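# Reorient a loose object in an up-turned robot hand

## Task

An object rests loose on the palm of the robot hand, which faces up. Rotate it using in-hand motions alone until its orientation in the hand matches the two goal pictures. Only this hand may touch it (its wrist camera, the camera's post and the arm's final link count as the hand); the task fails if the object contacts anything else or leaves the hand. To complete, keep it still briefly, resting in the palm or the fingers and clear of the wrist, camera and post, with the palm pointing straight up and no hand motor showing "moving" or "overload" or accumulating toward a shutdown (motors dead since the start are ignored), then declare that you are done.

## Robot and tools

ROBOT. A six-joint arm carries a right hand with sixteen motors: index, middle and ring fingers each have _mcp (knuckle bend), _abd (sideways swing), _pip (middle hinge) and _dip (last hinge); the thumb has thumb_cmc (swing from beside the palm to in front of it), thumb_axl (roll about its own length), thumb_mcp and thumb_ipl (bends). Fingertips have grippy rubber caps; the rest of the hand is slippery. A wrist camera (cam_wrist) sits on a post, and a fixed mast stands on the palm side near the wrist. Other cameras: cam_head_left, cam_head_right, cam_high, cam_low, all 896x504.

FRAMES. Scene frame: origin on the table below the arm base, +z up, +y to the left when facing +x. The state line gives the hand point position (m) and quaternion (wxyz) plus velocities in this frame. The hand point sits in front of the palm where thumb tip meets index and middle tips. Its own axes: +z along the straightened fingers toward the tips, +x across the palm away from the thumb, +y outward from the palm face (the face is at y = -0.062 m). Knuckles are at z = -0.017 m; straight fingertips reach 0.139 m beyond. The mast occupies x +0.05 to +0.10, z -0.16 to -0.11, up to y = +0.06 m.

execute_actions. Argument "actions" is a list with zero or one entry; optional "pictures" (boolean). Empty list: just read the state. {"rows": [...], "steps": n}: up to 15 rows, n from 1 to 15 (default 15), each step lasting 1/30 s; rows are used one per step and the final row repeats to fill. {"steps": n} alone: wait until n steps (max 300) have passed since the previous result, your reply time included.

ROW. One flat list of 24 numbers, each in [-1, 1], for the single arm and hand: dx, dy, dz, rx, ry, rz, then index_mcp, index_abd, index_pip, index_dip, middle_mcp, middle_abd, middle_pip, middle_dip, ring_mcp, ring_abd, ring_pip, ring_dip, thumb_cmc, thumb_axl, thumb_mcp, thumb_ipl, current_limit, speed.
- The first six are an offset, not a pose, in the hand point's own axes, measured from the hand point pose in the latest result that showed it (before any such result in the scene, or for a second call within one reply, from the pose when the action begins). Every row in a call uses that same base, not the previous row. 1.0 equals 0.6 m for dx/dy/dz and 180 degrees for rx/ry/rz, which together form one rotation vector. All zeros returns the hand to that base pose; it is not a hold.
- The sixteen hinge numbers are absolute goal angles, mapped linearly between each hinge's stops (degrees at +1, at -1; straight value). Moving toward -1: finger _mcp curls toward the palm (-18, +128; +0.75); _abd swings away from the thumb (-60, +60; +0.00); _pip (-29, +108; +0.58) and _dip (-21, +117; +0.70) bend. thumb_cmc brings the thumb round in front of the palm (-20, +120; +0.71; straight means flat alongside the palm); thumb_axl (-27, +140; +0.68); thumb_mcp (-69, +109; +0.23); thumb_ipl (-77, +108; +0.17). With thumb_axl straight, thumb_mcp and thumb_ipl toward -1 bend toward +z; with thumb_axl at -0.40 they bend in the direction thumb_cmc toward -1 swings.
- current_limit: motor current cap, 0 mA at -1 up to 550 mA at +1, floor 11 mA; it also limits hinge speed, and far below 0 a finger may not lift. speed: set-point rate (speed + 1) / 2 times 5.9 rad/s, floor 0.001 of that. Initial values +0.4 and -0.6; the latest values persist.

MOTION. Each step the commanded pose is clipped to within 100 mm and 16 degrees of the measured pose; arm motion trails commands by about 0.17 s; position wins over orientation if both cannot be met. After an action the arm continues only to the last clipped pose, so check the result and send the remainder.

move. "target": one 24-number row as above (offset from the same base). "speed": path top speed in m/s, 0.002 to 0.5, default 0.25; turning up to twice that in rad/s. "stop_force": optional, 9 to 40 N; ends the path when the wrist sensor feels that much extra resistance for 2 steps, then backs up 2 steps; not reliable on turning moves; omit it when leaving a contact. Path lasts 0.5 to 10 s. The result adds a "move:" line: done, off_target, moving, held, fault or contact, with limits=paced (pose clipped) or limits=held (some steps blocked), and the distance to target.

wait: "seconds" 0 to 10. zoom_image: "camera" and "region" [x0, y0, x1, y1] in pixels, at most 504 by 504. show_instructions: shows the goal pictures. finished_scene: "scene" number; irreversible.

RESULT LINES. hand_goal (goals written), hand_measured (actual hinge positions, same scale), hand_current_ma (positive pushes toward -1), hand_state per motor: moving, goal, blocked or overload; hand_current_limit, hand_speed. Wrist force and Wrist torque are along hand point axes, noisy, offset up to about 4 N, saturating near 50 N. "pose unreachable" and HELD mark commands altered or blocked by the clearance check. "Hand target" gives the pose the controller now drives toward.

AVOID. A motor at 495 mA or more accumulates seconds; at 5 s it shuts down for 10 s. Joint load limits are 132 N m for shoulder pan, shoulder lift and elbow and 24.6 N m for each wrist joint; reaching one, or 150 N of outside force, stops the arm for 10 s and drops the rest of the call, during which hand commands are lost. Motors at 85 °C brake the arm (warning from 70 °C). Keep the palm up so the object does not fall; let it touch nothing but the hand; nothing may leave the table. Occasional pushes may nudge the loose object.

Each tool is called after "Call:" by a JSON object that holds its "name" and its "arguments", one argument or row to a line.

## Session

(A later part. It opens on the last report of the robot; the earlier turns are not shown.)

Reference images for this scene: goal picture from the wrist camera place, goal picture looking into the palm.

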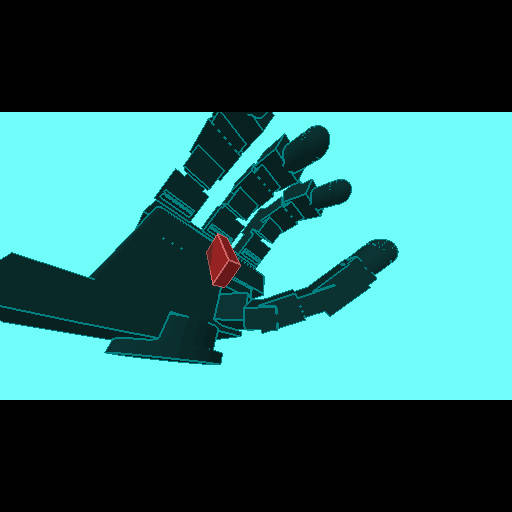

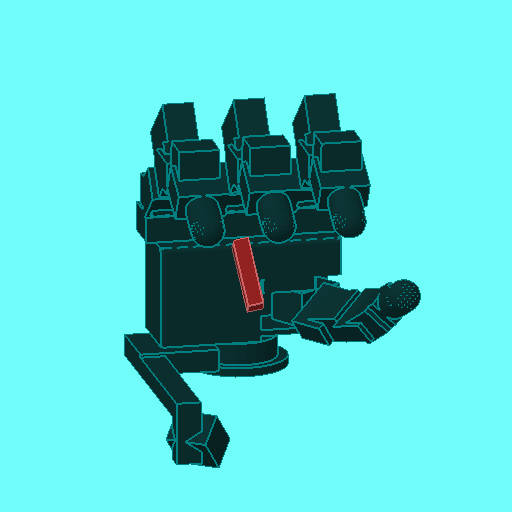

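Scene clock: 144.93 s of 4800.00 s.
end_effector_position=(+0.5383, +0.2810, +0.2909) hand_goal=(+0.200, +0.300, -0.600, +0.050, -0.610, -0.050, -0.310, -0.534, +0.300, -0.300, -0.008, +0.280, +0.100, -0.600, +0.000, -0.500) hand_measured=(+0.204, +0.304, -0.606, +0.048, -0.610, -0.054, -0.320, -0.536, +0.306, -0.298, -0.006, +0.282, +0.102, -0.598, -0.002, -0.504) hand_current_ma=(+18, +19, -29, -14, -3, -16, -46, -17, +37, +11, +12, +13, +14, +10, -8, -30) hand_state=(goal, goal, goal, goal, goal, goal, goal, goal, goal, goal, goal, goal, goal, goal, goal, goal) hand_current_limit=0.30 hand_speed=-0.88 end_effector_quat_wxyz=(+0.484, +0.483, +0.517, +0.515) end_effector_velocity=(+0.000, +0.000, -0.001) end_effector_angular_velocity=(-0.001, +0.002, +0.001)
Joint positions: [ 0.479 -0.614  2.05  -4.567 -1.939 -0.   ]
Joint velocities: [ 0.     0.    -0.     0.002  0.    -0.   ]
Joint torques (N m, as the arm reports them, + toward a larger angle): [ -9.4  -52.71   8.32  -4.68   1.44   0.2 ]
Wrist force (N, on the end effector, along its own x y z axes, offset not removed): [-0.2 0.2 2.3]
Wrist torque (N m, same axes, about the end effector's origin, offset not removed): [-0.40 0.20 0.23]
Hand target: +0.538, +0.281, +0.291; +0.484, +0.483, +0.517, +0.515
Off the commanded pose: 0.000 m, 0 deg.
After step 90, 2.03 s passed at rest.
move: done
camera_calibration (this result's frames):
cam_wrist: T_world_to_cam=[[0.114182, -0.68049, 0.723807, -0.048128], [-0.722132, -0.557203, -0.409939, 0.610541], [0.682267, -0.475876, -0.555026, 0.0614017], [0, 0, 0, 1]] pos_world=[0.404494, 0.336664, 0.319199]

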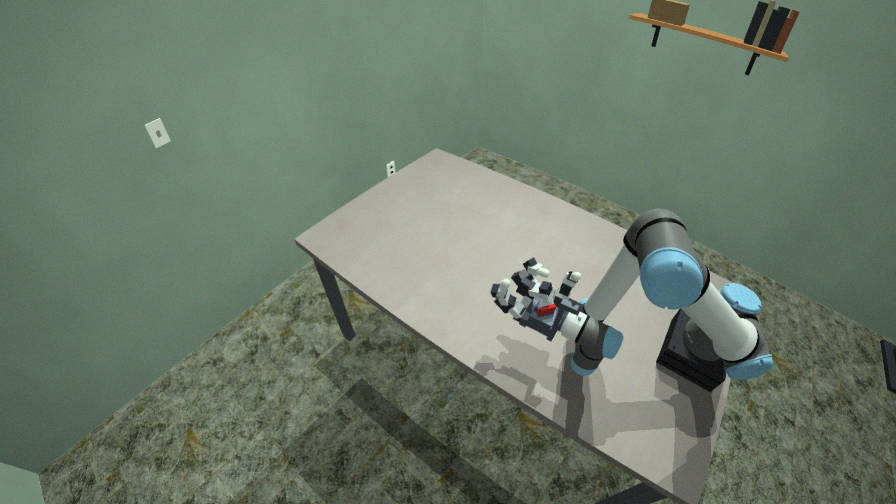

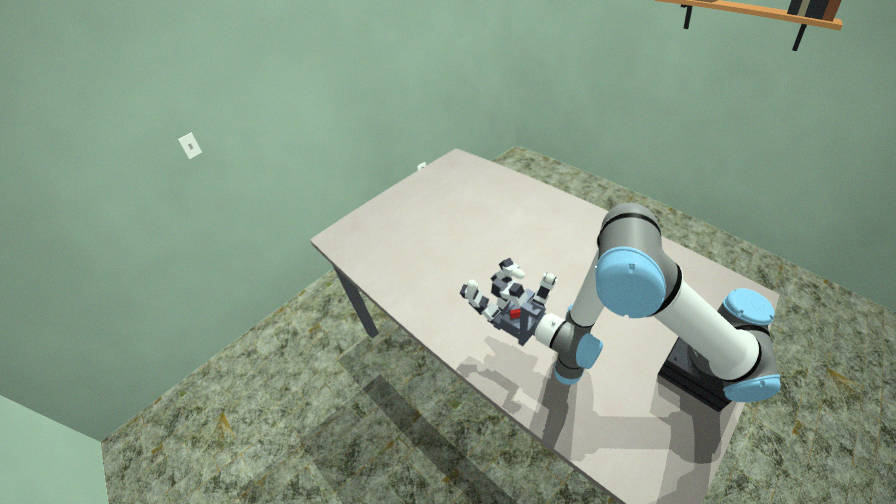

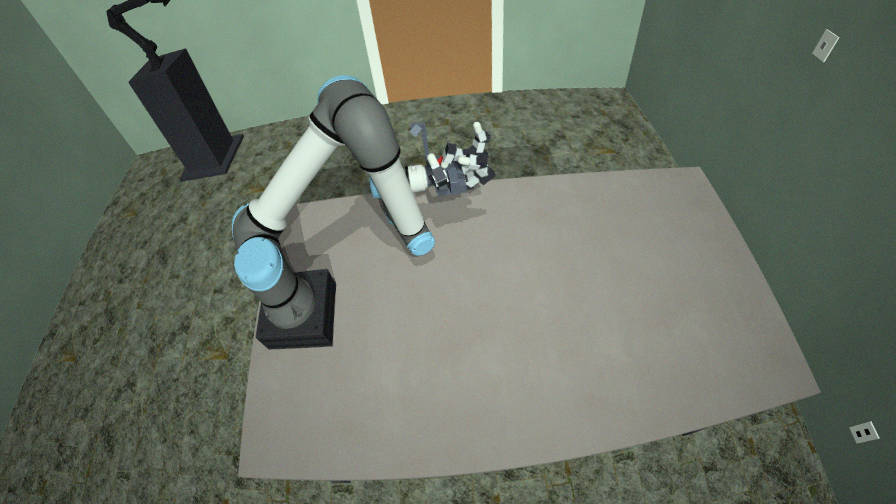

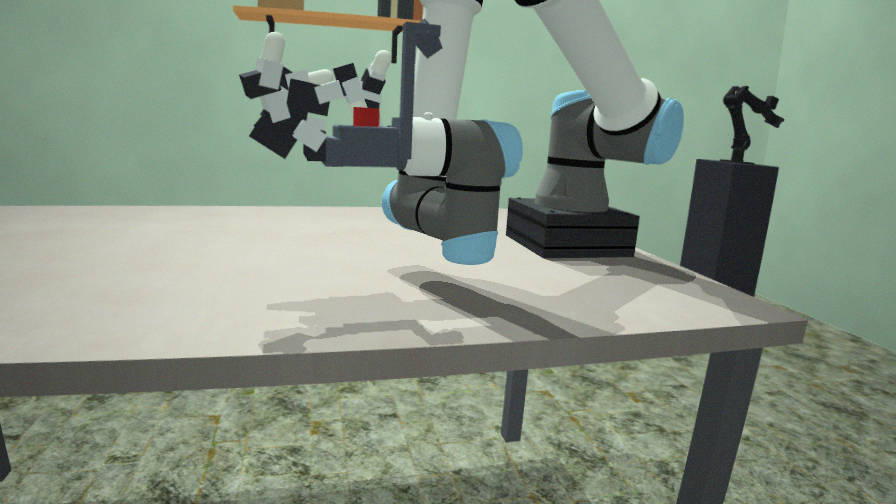

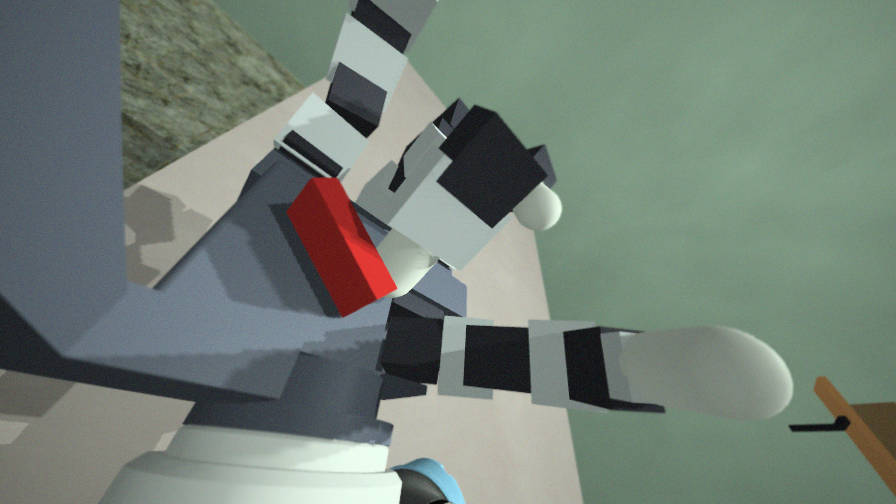

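Call:
{"name": "execute_actions", "arguments": {
  "actions": [
    {"rows":[[0,0,0,0,0,0,0.2,0.3,-0.6,0.05,-0.61,0,-0.31,-0.535,-0.4,0,0.09,-0.6,0.1,-0.6,0.0,-0.5,0.3,-0.4]],"steps":15}
  ],
  "pictures": false
}}

Call:
{"name": "move", "arguments": {
  "target": [0,0,0,0,0,0,0.2,0.3,-0.6,0.05,-0.61,0,-0.31,-0.535,-0.88,0,0.09,-0.6,0.1,-0.6,0.0,-0.5,0.3,-0.65]
}}

Call:
{"name": "move", "arguments": {
  "target": [0,0,0,0,0,0,0.2,0.3,-0.6,0.05,-0.61,0,-0.31,-0.535,-0.88,0,0.16,-0.99,0.1,-0.6,0.0,-0.5,0.3,-0.85]
}}

Call:
{"name": "zoom_image", "arguments": {
  "camera": "cam_low",
  "region": [270, 50, 420, 170]
}}

Scene clock: 163.23 s of 4800.00 s.
end_effector_position=(+0.5383, +0.2810, +0.2909) hand_goal=(+0.200, +0.300, -0.600, +0.050, -0.610, +0.000, -0.310, -0.534, -0.400, +0.000, +0.090, -0.600, +0.100, -0.600, +0.000, -0.500) hand_measured=(+0.204, +0.304, -0.606, +0.048, -0.610, -0.004, -0.320, -0.536, -0.056, -0.004, +0.088, -0.228, +0.102, -0.598, -0.002, -0.504) hand_current_ma=(+18, +19, -29, -14, -3, -14, -46, -17, +112, -15, -11, +67, +14, +10, -8, -29) hand_state=(goal, goal, goal, goal, goal, goal, goal, goal, moving, goal, goal, moving, goal, goal, goal, goal) hand_current_limit=0.30 hand_speed=-0.40 end_effector_quat_wxyz=(+0.484, +0.483, +0.517, +0.515) end_effector_velocity=(+0.000, +0.000, -0.000) end_effector_angular_velocity=(-0.000, +0.001, +0.000)
Joint positions: [ 0.479 -0.614  2.05  -4.567 -1.939 -0.   ]
Joint velocities: [ 0.    -0.     0.     0.001 -0.     0.   ]
Joint torques (N m, as the arm reports them, + toward a larger angle): [ -9.17 -52.79   7.91  -4.68   1.21   0.26]
Wrist force (N, on the end effector, along its own x y z axes, offset not removed): [0.8 -0.3 -0.4]
Wrist torque (N m, same axes, about the end effector's origin, offset not removed): [-0.16 0.10 0.22]
Hand target: +0.538, +0.281, +0.291; +0.484, +0.483, +0.517, +0.515
Off the commanded pose: 0.000 m, 0 deg.
Steps of this call (steps 1 to 90: nothing new was sent; then 14.80 s passed at rest; steps 91 to 105: all 15 steps of this action). Readings (end_effector_position | what the end effector reports):
91: (+0.5383, +0.2810, +0.2909) | hand_goal=(+0.200, +0.300, -0.600, +0.050, -0.610, +0.000, -0.310, -0.534, -0.400, +0.000, +0.090, -0.600, +0.100, -0.600, +0.000, -0.500) hand_measured=(+0.204, +0.304, -0.606, +0.048, -0.610, -0.054, -0.320, -0.536, +0.306, -0.298, -0.006, +0.282, +0.102, -0.598, -0.002, -0.504) hand_current_ma=(+18, +19, -29, -14, -3, -16, -46, -17, +37, +11, +12, +13, +14, +10, -8, -30) hand_state=(goal, goal, goal, goal, goal, moving, goal, goal, moving, moving, moving, moving, goal, goal, goal, goal) hand_current_limit=0.30 hand_speed=-0.40
92: (+0.5383, +0.2810, +0.2909) | hand_goal=(+0.200, +0.300, -0.600, +0.050, -0.610, +0.000, -0.310, -0.534, -0.400, +0.000, +0.090, -0.600, +0.100, -0.600, +0.000, -0.500) hand_measured=(+0.204, +0.304, -0.606, +0.048, -0.610, -0.042, -0.320, -0.536, +0.300, -0.288, +0.004, +0.272, +0.102, -0.598, -0.002, -0.504) hand_current_ma=(+18, +19, -29, -14, -3, -81, -46, -17, +192, -103, -71, +94, +14, +10, -8, -29) hand_state=(goal, goal, goal, goal, goal, moving, goal, goal, moving, moving, moving, moving, goal, goal, goal, goal) hand_current_limit=0.30 hand_speed=-0.40
94: (+0.5383, +0.2810, +0.2909) | hand_goal=(+0.200, +0.300, -0.600, +0.050, -0.610, +0.000, -0.310, -0.534, -0.400, +0.000, +0.090, -0.600, +0.100, -0.600, +0.000, -0.500) hand_measured=(+0.204, +0.304, -0.606, +0.048, -0.610, -0.008, -0.320, -0.536, +0.254, -0.214, +0.062, +0.206, +0.102, -0.598, -0.002, -0.504) hand_current_ma=(+18, +19, -29, -14, -3, -12, -46, -17, +161, -79, -29, +76, +14, +10, -8, -29) hand_state=(goal, goal, goal, goal, goal, moving, goal, goal, moving, moving, moving, moving, goal, goal, goal, goal) hand_current_limit=0.30 hand_speed=-0.40
98: (+0.5383, +0.2810, +0.2909) | hand_goal=(+0.200, +0.300, -0.600, +0.050, -0.610, +0.000, -0.310, -0.534, -0.400, +0.000, +0.090, -0.600, +0.100, -0.600, +0.000, -0.500) hand_measured=(+0.204, +0.304, -0.606, +0.048, -0.610, -0.004, -0.320, -0.536, +0.148, -0.042, +0.088, +0.050, +0.102, -0.598, -0.002, -0.504) hand_current_ma=(+18, +19, -29, -14, -3, -14, -46, -17, +137, -39, -11, +69, +14, +10, -8, -29) hand_state=(goal, goal, goal, goal, goal, goal, goal, goal, moving, moving, goal, moving, goal, goal, goal, goal) hand_current_limit=0.30 hand_speed=-0.40
105: the state above

Scene clock: 164.63 s of 4800.00 s.
end_effector_position=(+0.5383, +0.2810, +0.2909) hand_goal=(+0.200, +0.300, -0.600, +0.050, -0.610, +0.000, -0.310, -0.534, -0.880, +0.000, +0.090, -0.600, +0.100, -0.600, +0.000, -0.500) hand_measured=(+0.204, +0.304, -0.606, +0.048, -0.610, -0.004, -0.320, -0.536, -0.884, -0.004, +0.088, -0.598, +0.102, -0.598, -0.002, -0.504) hand_current_ma=(+18, +19, -29, -14, -3, -14, -46, -17, -18, -15, -11, +12, +14, +10, -8, -29) hand_state=(goal, goal, goal, goal, goal, goal, goal, goal, goal, goal, goal, goal, goal, goal, goal, goal) hand_current_limit=0.30 hand_speed=-0.65 end_effector_quat_wxyz=(+0.484, +0.483, +0.517, +0.515) end_effector_velocity=(-0.000, -0.000, -0.000) end_effector_angular_velocity=(-0.000, +0.001, -0.000)
Joint positions: [ 0.479 -0.614  2.05  -4.567 -1.939 -0.   ]
Joint velocities: [-0.     0.     0.001 -0.     0.    -0.   ]
Joint torques (N m, as the arm reports them, + toward a larger angle): [ -9.1  -52.44   8.67  -4.59   1.18   0.29]
Wrist force (N, on the end effector, along its own x y z axes, offset not removed): [-1.2 1.8 0.8]
Wrist torque (N m, same axes, about the end effector's origin, offset not removed): [-0.17 0.45 0.09]
Hand target: +0.538, +0.281, +0.291; +0.484, +0.483, +0.517, +0.515
Off the commanded pose: 0.000 m, 0 deg.
move: done
camera_calibration (this result's frames):
cam_wrist: T_world_to_cam=[[0.114182, -0.68049, 0.723807, -0.0481282], [-0.722131, -0.557204, -0.409939, 0.610541], [0.682267, -0.475875, -0.555026, 0.0614013], [0, 0, 0, 1]] pos_world=[0.404494, 0.336664, 0.3192]

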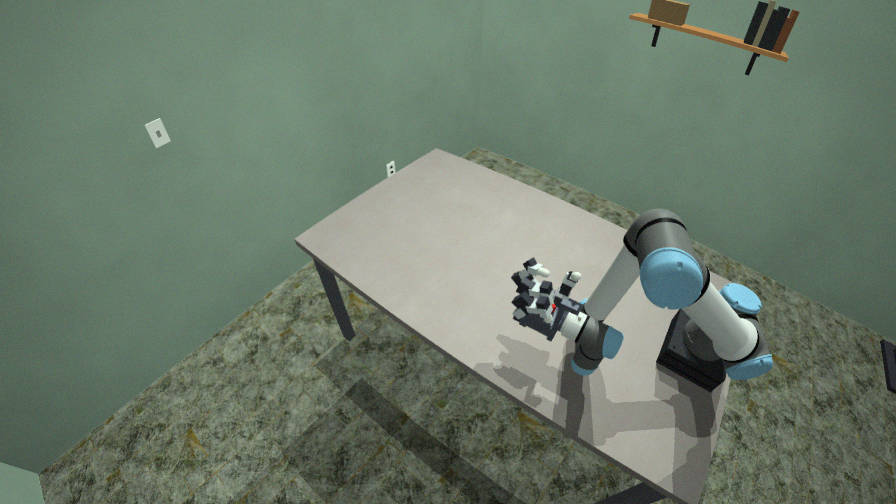

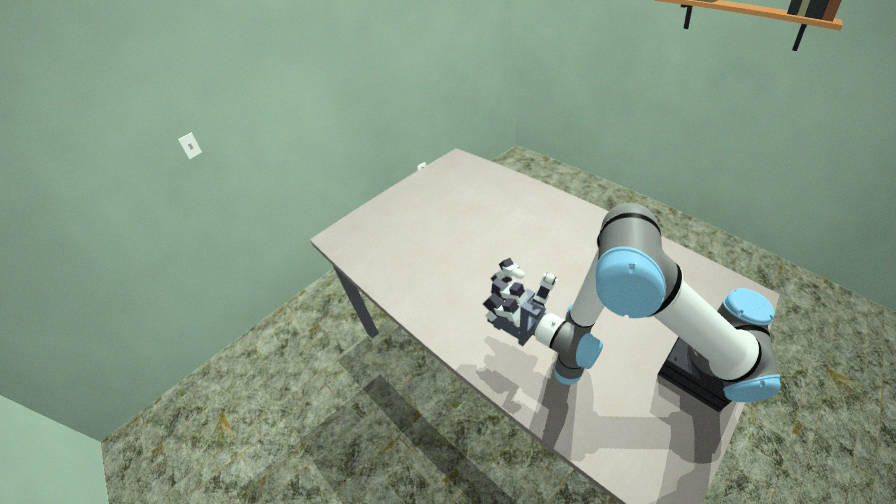

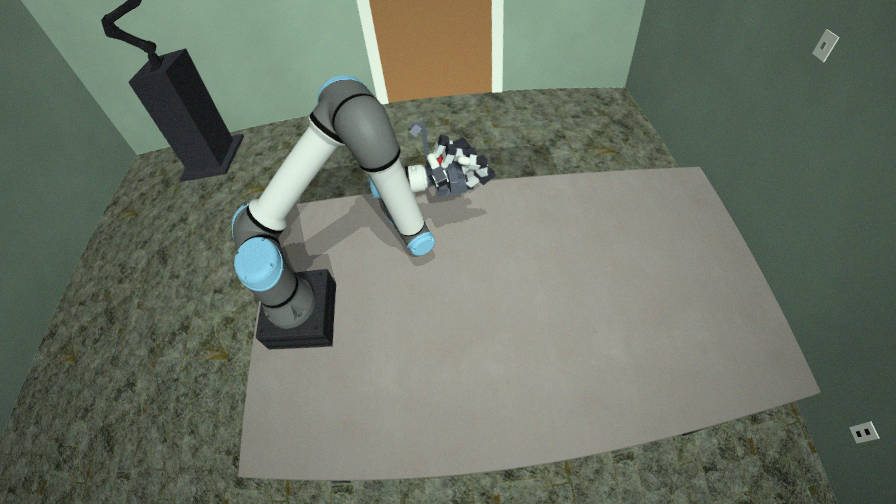

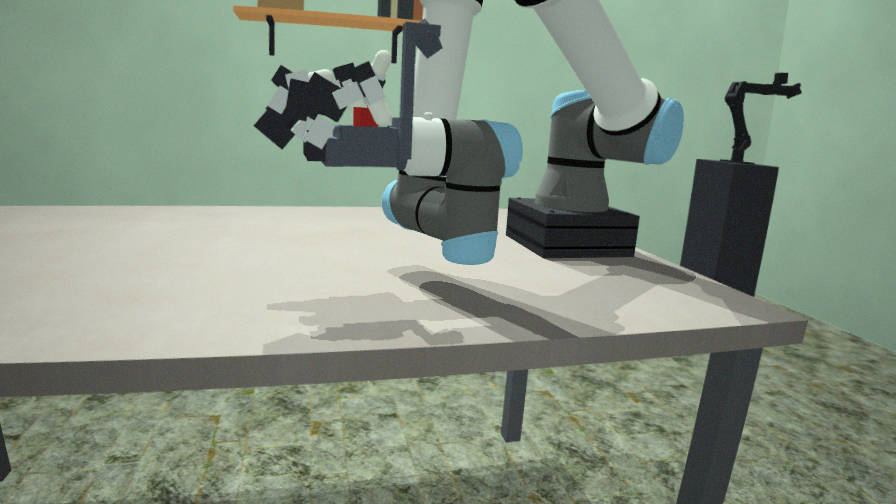

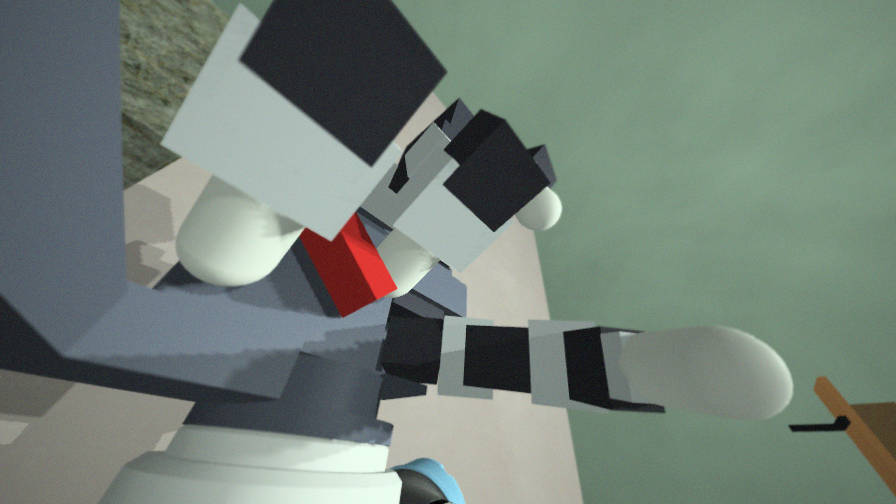

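Scene clock: 165.93 s of 4800.00 s.
end_effector_position=(+0.5383, +0.2810, +0.2909) hand_goal=(+0.200, +0.300, -0.600, +0.050, -0.610, +0.000, -0.310, -0.534, -0.880, +0.000, +0.160, -0.990, +0.100, -0.600, +0.000, -0.500) hand_measured=(+0.204, +0.304, -0.606, +0.048, -0.610, -0.002, -0.318, -0.536, -0.882, -0.004, +0.162, -0.974, +0.102, -0.598, -0.002, -0.504) hand_current_ma=(+18, +19, -29, -14, -3, -14, -45, -17, -7, -15, +16, +78, +14, +10, -8, -29) hand_state=(goal, goal, goal, goal, goal, goal, goal, goal, goal, goal, goal, goal, goal, goal, goal, goal) hand_current_limit=0.30 hand_speed=-0.85 end_effector_quat_wxyz=(+0.484, +0.483, +0.517, +0.515) end_effector_velocity=(-0.000, -0.000, -0.000) end_effector_angular_velocity=(+0.000, -0.000, -0.000)
Joint positions: [ 0.479 -0.614  2.05  -4.567 -1.939 -0.   ]
Joint velocities: [-0.  0.  0. -0. -0. -0.]
Joint torques (N m, as the arm reports them, + toward a larger angle): [ -9.11 -52.27   8.37  -4.67   1.23   0.23]
Wrist force (N, on the end effector, along its own x y z axes, offset not removed): [-0.2 -1.3 0.5]
Wrist torque (N m, same axes, about the end effector's origin, offset not removed): [-0.38 0.23 0.16]
Hand target: +0.538, +0.281, +0.291; +0.484, +0.483, +0.517, +0.515
Off the commanded pose: 0.000 m, 0 deg.
move: done
camera_calibration (this result's frames):
cam_wrist: T_world_to_cam=[[0.114182, -0.68049, 0.723807, -0.0481282], [-0.722131, -0.557204, -0.409939, 0.610541], [0.682267, -0.475876, -0.555026, 0.0614013], [0, 0, 0, 1]] pos_world=[0.404494, 0.336664, 0.3192]

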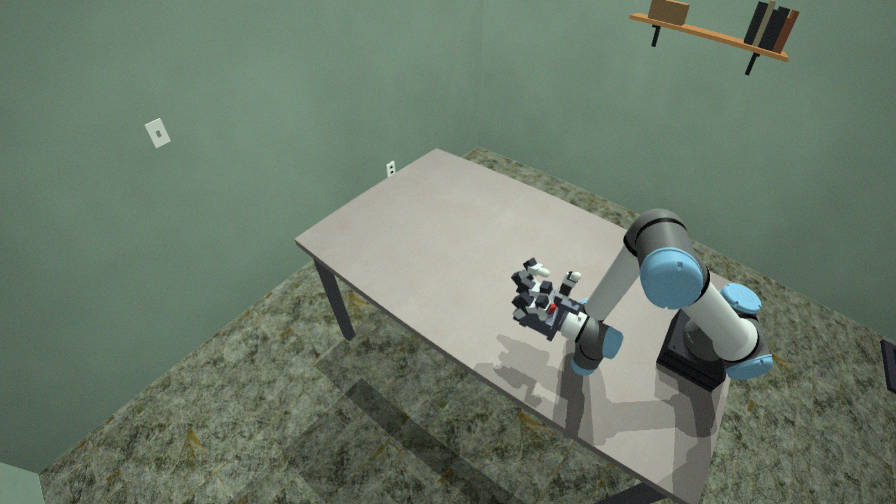

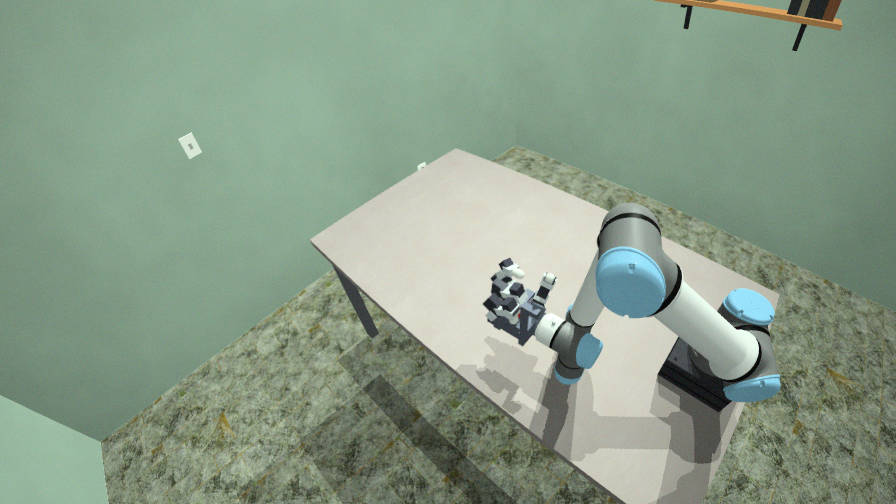

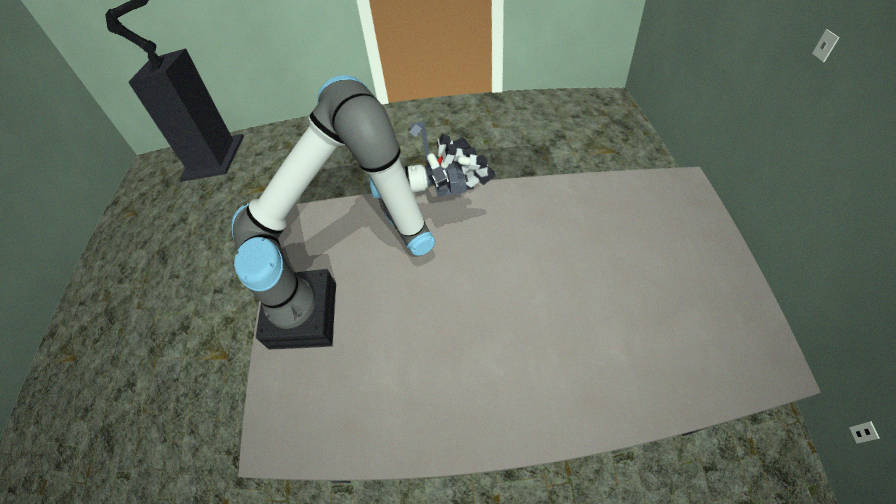

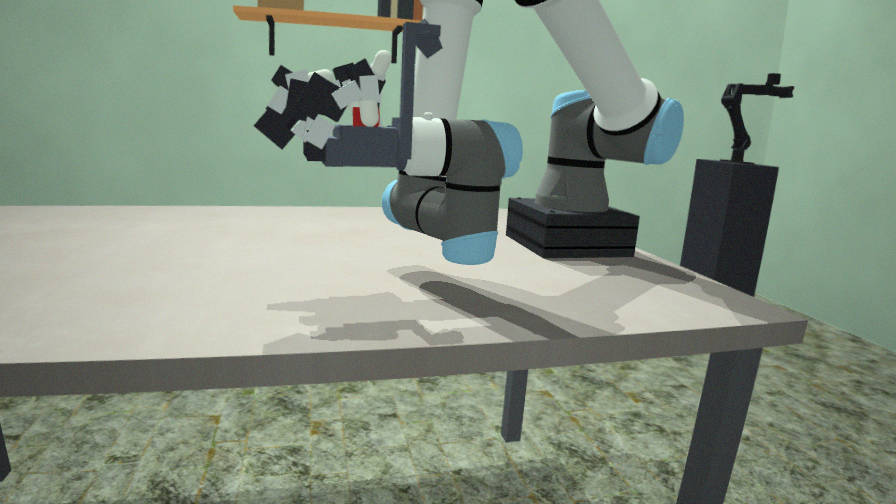

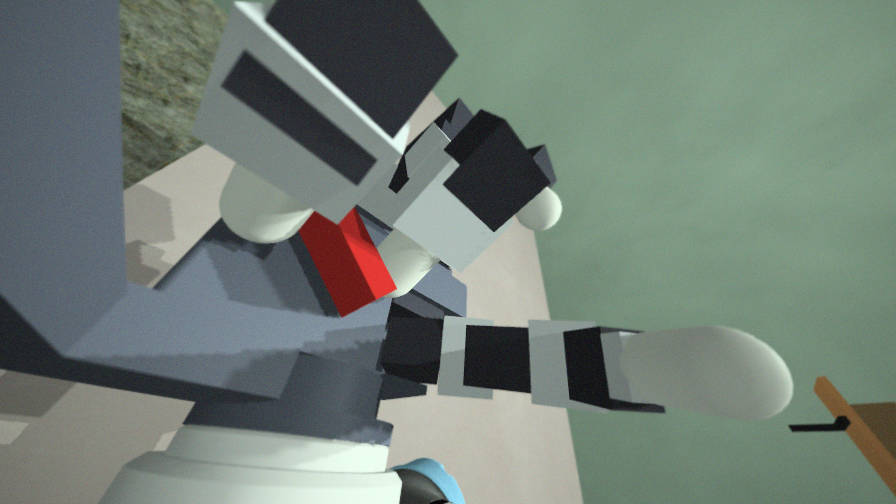

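Region (270, 50, 420, 170) of cam_low's 896x504 image, scaled by 3.360, with more detail than that image has; it fills the top 403 rows of this view, and the rest is white.

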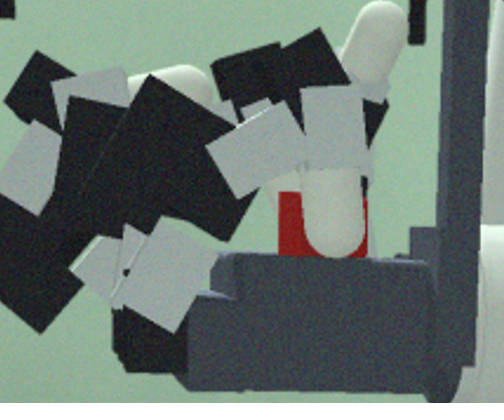

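Call:
{"name": "move", "arguments": {
  "target": [0,0,0,0,0,0,0.2,0.3,-0.6,0.05,-0.61,0,-0.31,-0.535,-0.765,0,-0.03,-0.98,0.1,-0.6,0.0,-0.5,0.3,-0.88]
}}

Call:
{"name": "move", "arguments": {
  "target": [0,0,0,0,0,0,0.2,0.3,-0.6,0.05,-0.61,0,-0.31,-0.535,-0.65,0,-0.2,-0.96,0.1,-0.6,0.0,-0.5,0.3,-0.88]
}}

Call:
{"name": "zoom_image", "arguments": {
  "camera": "cam_low",
  "region": [270, 50, 420, 170]
}}

Scene clock: 171.67 s of 4800.00 s.
end_effector_position=(+0.5383, +0.2810, +0.2909) hand_goal=(+0.200, +0.300, -0.600, +0.050, -0.610, +0.000, -0.310, -0.534, -0.764, +0.000, -0.030, -0.980, +0.100, -0.600, +0.000, -0.500) hand_measured=(+0.204, +0.304, -0.606, +0.048, -0.610, -0.002, -0.318, -0.536, -0.774, -0.004, -0.028, -0.976, +0.102, -0.598, -0.002, -0.504) hand_current_ma=(+18, +19, -29, -14, -3, -14, -45, -17, -51, -15, +11, +16, +14, +10, -8, -29) hand_state=(goal, goal, goal, goal, goal, goal, goal, goal, goal, goal, goal, goal, goal, goal, goal, goal) hand_current_limit=0.30 hand_speed=-0.88 end_effector_quat_wxyz=(+0.484, +0.483, +0.517, +0.515) end_effector_velocity=(+0.000, +0.000, -0.000) end_effector_angular_velocity=(-0.000, +0.000, -0.000)
Joint positions: [ 0.479 -0.614  2.05  -4.567 -1.939 -0.   ]
Joint velocities: [-0.     0.    -0.001  0.001 -0.     0.   ]
Joint torques (N m, as the arm reports them, + toward a larger angle): [ -8.76 -52.59   8.64  -4.73   1.17   0.25]
Wrist force (N, on the end effector, along its own x y z axes, offset not removed): [-0.6 3.4 -0.6]
Wrist torque (N m, same axes, about the end effector's origin, offset not removed): [0.24 0.22 0.33]
Hand target: +0.538, +0.281, +0.291; +0.484, +0.483, +0.517, +0.515
Off the commanded pose: 0.000 m, 0 deg.
After step 90, 1.87 s passed at rest.
move: done
camera_calibration (this result's frames):
cam_wrist: T_world_to_cam=[[0.114183, -0.68049, 0.723807, -0.0481283], [-0.722131, -0.557204, -0.409939, 0.610541], [0.682267, -0.475876, -0.555026, 0.0614014], [0, 0, 0, 1]] pos_world=[0.404494, 0.336664, 0.3192]

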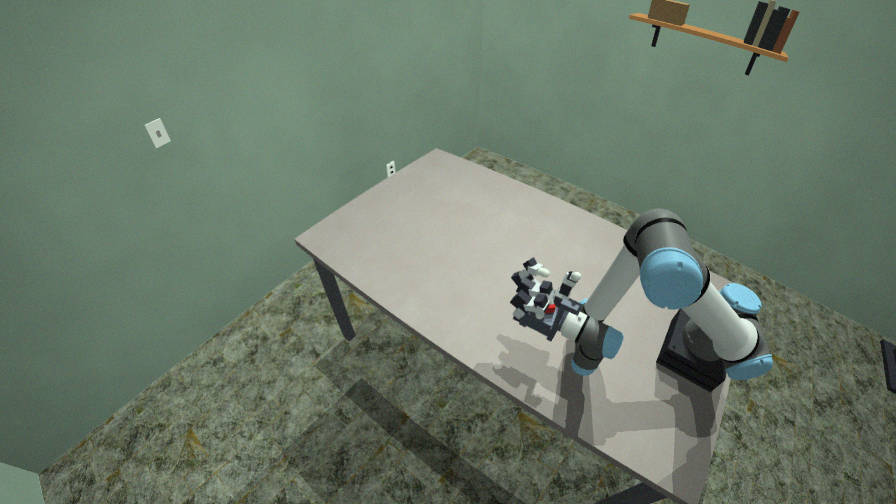

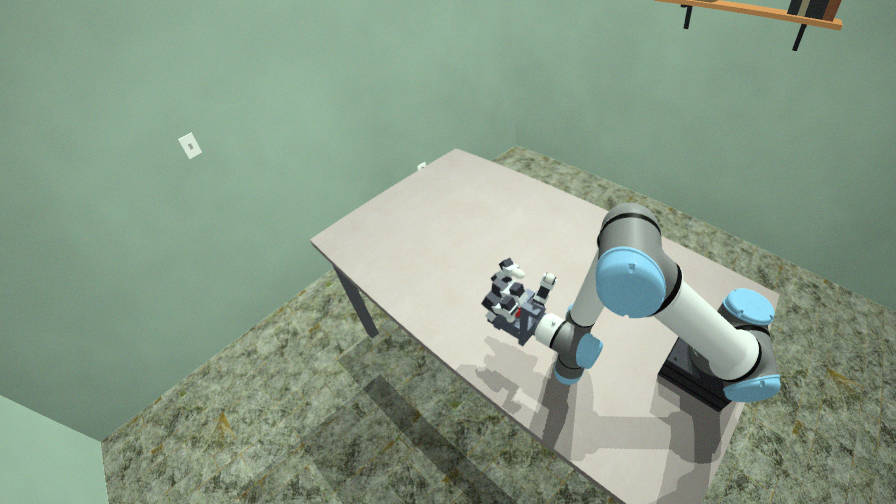

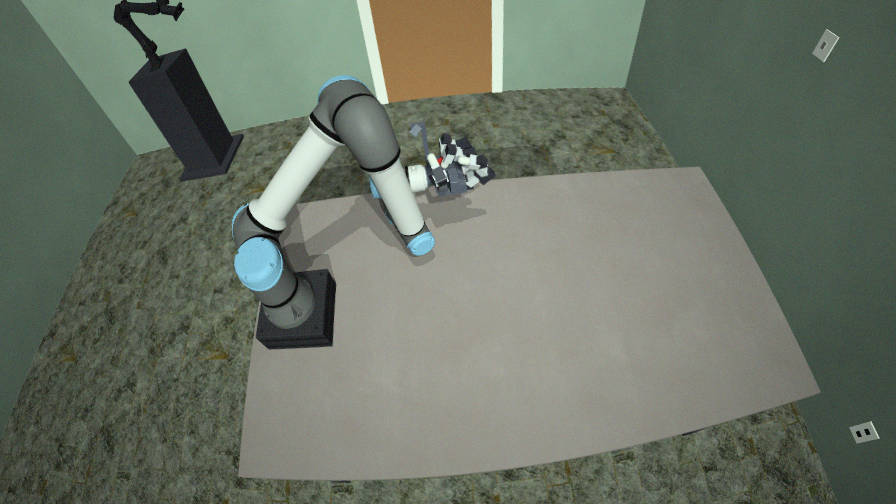

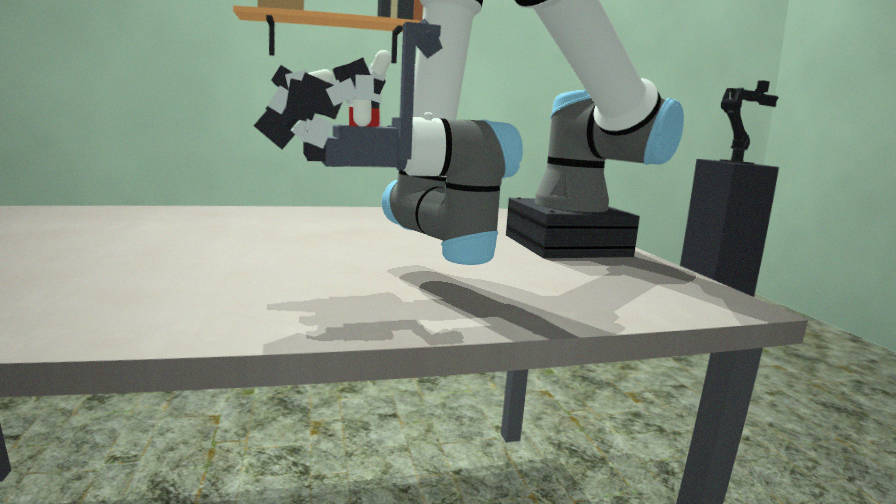

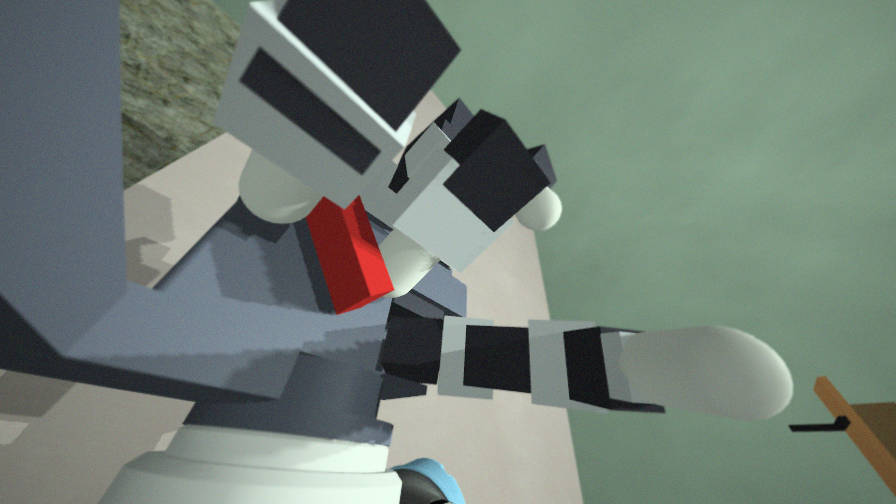

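Scene clock: 172.50 s of 4800.00 s.
end_effector_position=(+0.5383, +0.2810, +0.2909) hand_goal=(+0.200, +0.300, -0.600, +0.050, -0.610, +0.000, -0.310, -0.534, -0.650, +0.000, -0.200, -0.960, +0.100, -0.600, +0.000, -0.500) hand_measured=(+0.204, +0.304, -0.606, +0.048, -0.610, -0.002, -0.318, -0.536, -0.658, -0.004, -0.200, -0.962, +0.102, -0.598, -0.002, -0.504) hand_current_ma=(+18, +19, -29, -14, -3, -14, -45, -17, -48, -15, +3, -15, +14, +10, -8, -29) hand_state=(goal, goal, goal, goal, goal, goal, goal, goal, goal, goal, goal, goal, goal, goal, goal, goal) hand_current_limit=0.30 hand_speed=-0.88 end_effector_quat_wxyz=(+0.484, +0.483, +0.517, +0.515) end_effector_velocity=(+0.000, +0.000, -0.000) end_effector_angular_velocity=(-0.000, +0.001, +0.001)
Joint positions: [ 0.479 -0.614  2.05  -4.567 -1.939 -0.   ]
Joint velocities: [-0.    -0.    -0.     0.001  0.001 -0.   ]
Joint torques (N m, as the arm reports them, + toward a larger angle): [ -8.81 -52.82   8.41  -4.69   1.15   0.33]
Wrist force (N, on the end effector, along its own x y z axes, offset not removed): [-1.3 1.9 -2.6]
Wrist torque (N m, same axes, about the end effector's origin, offset not removed): [0.33 0.52 0.03]
Hand target: +0.538, +0.281, +0.291; +0.484, +0.483, +0.517, +0.515
Off the commanded pose: 0.000 m, 0 deg.
move: done
camera_calibration (this result's frames):
cam_wrist: T_world_to_cam=[[0.114183, -0.68049, 0.723807, -0.0481283], [-0.722131, -0.557204, -0.409939, 0.610541], [0.682267, -0.475875, -0.555026, 0.0614013], [0, 0, 0, 1]] pos_world=[0.404494, 0.336664, 0.3192]

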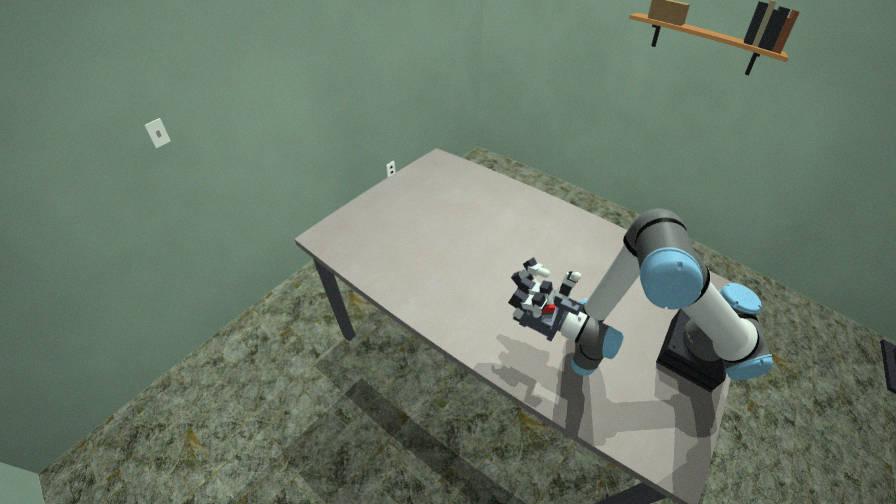

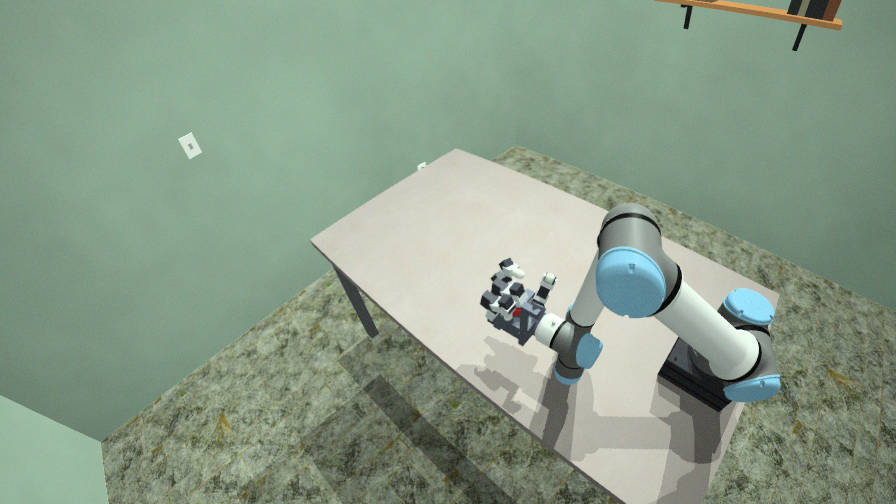

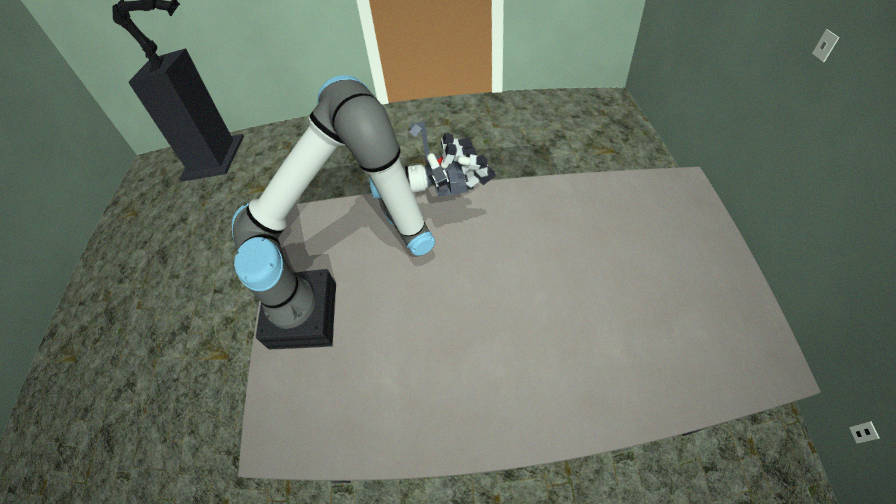

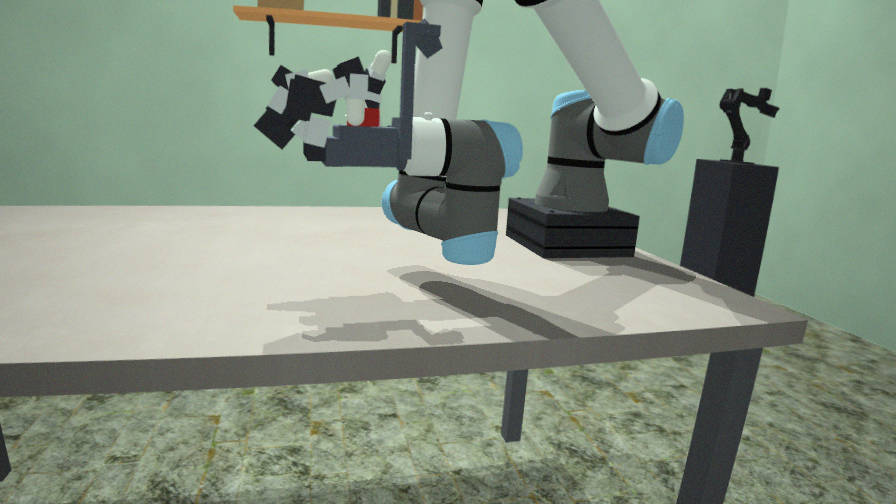

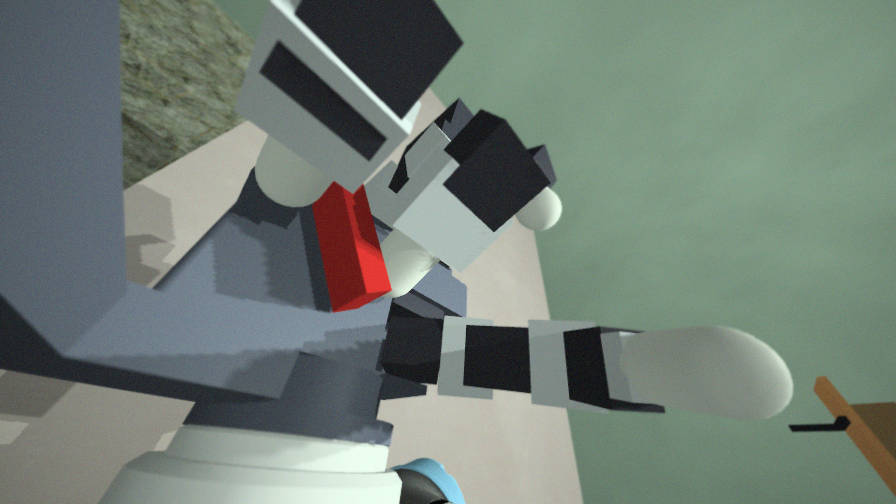

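Region (270, 50, 420, 170) of cam_low's 896x504 image, scaled by 3.360, with more detail than that image has; it fills the top 403 rows of this view, and the rest is white.

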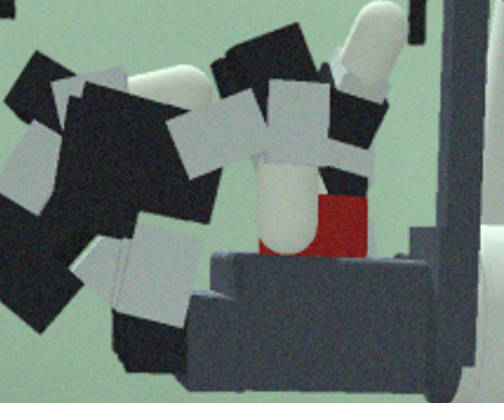

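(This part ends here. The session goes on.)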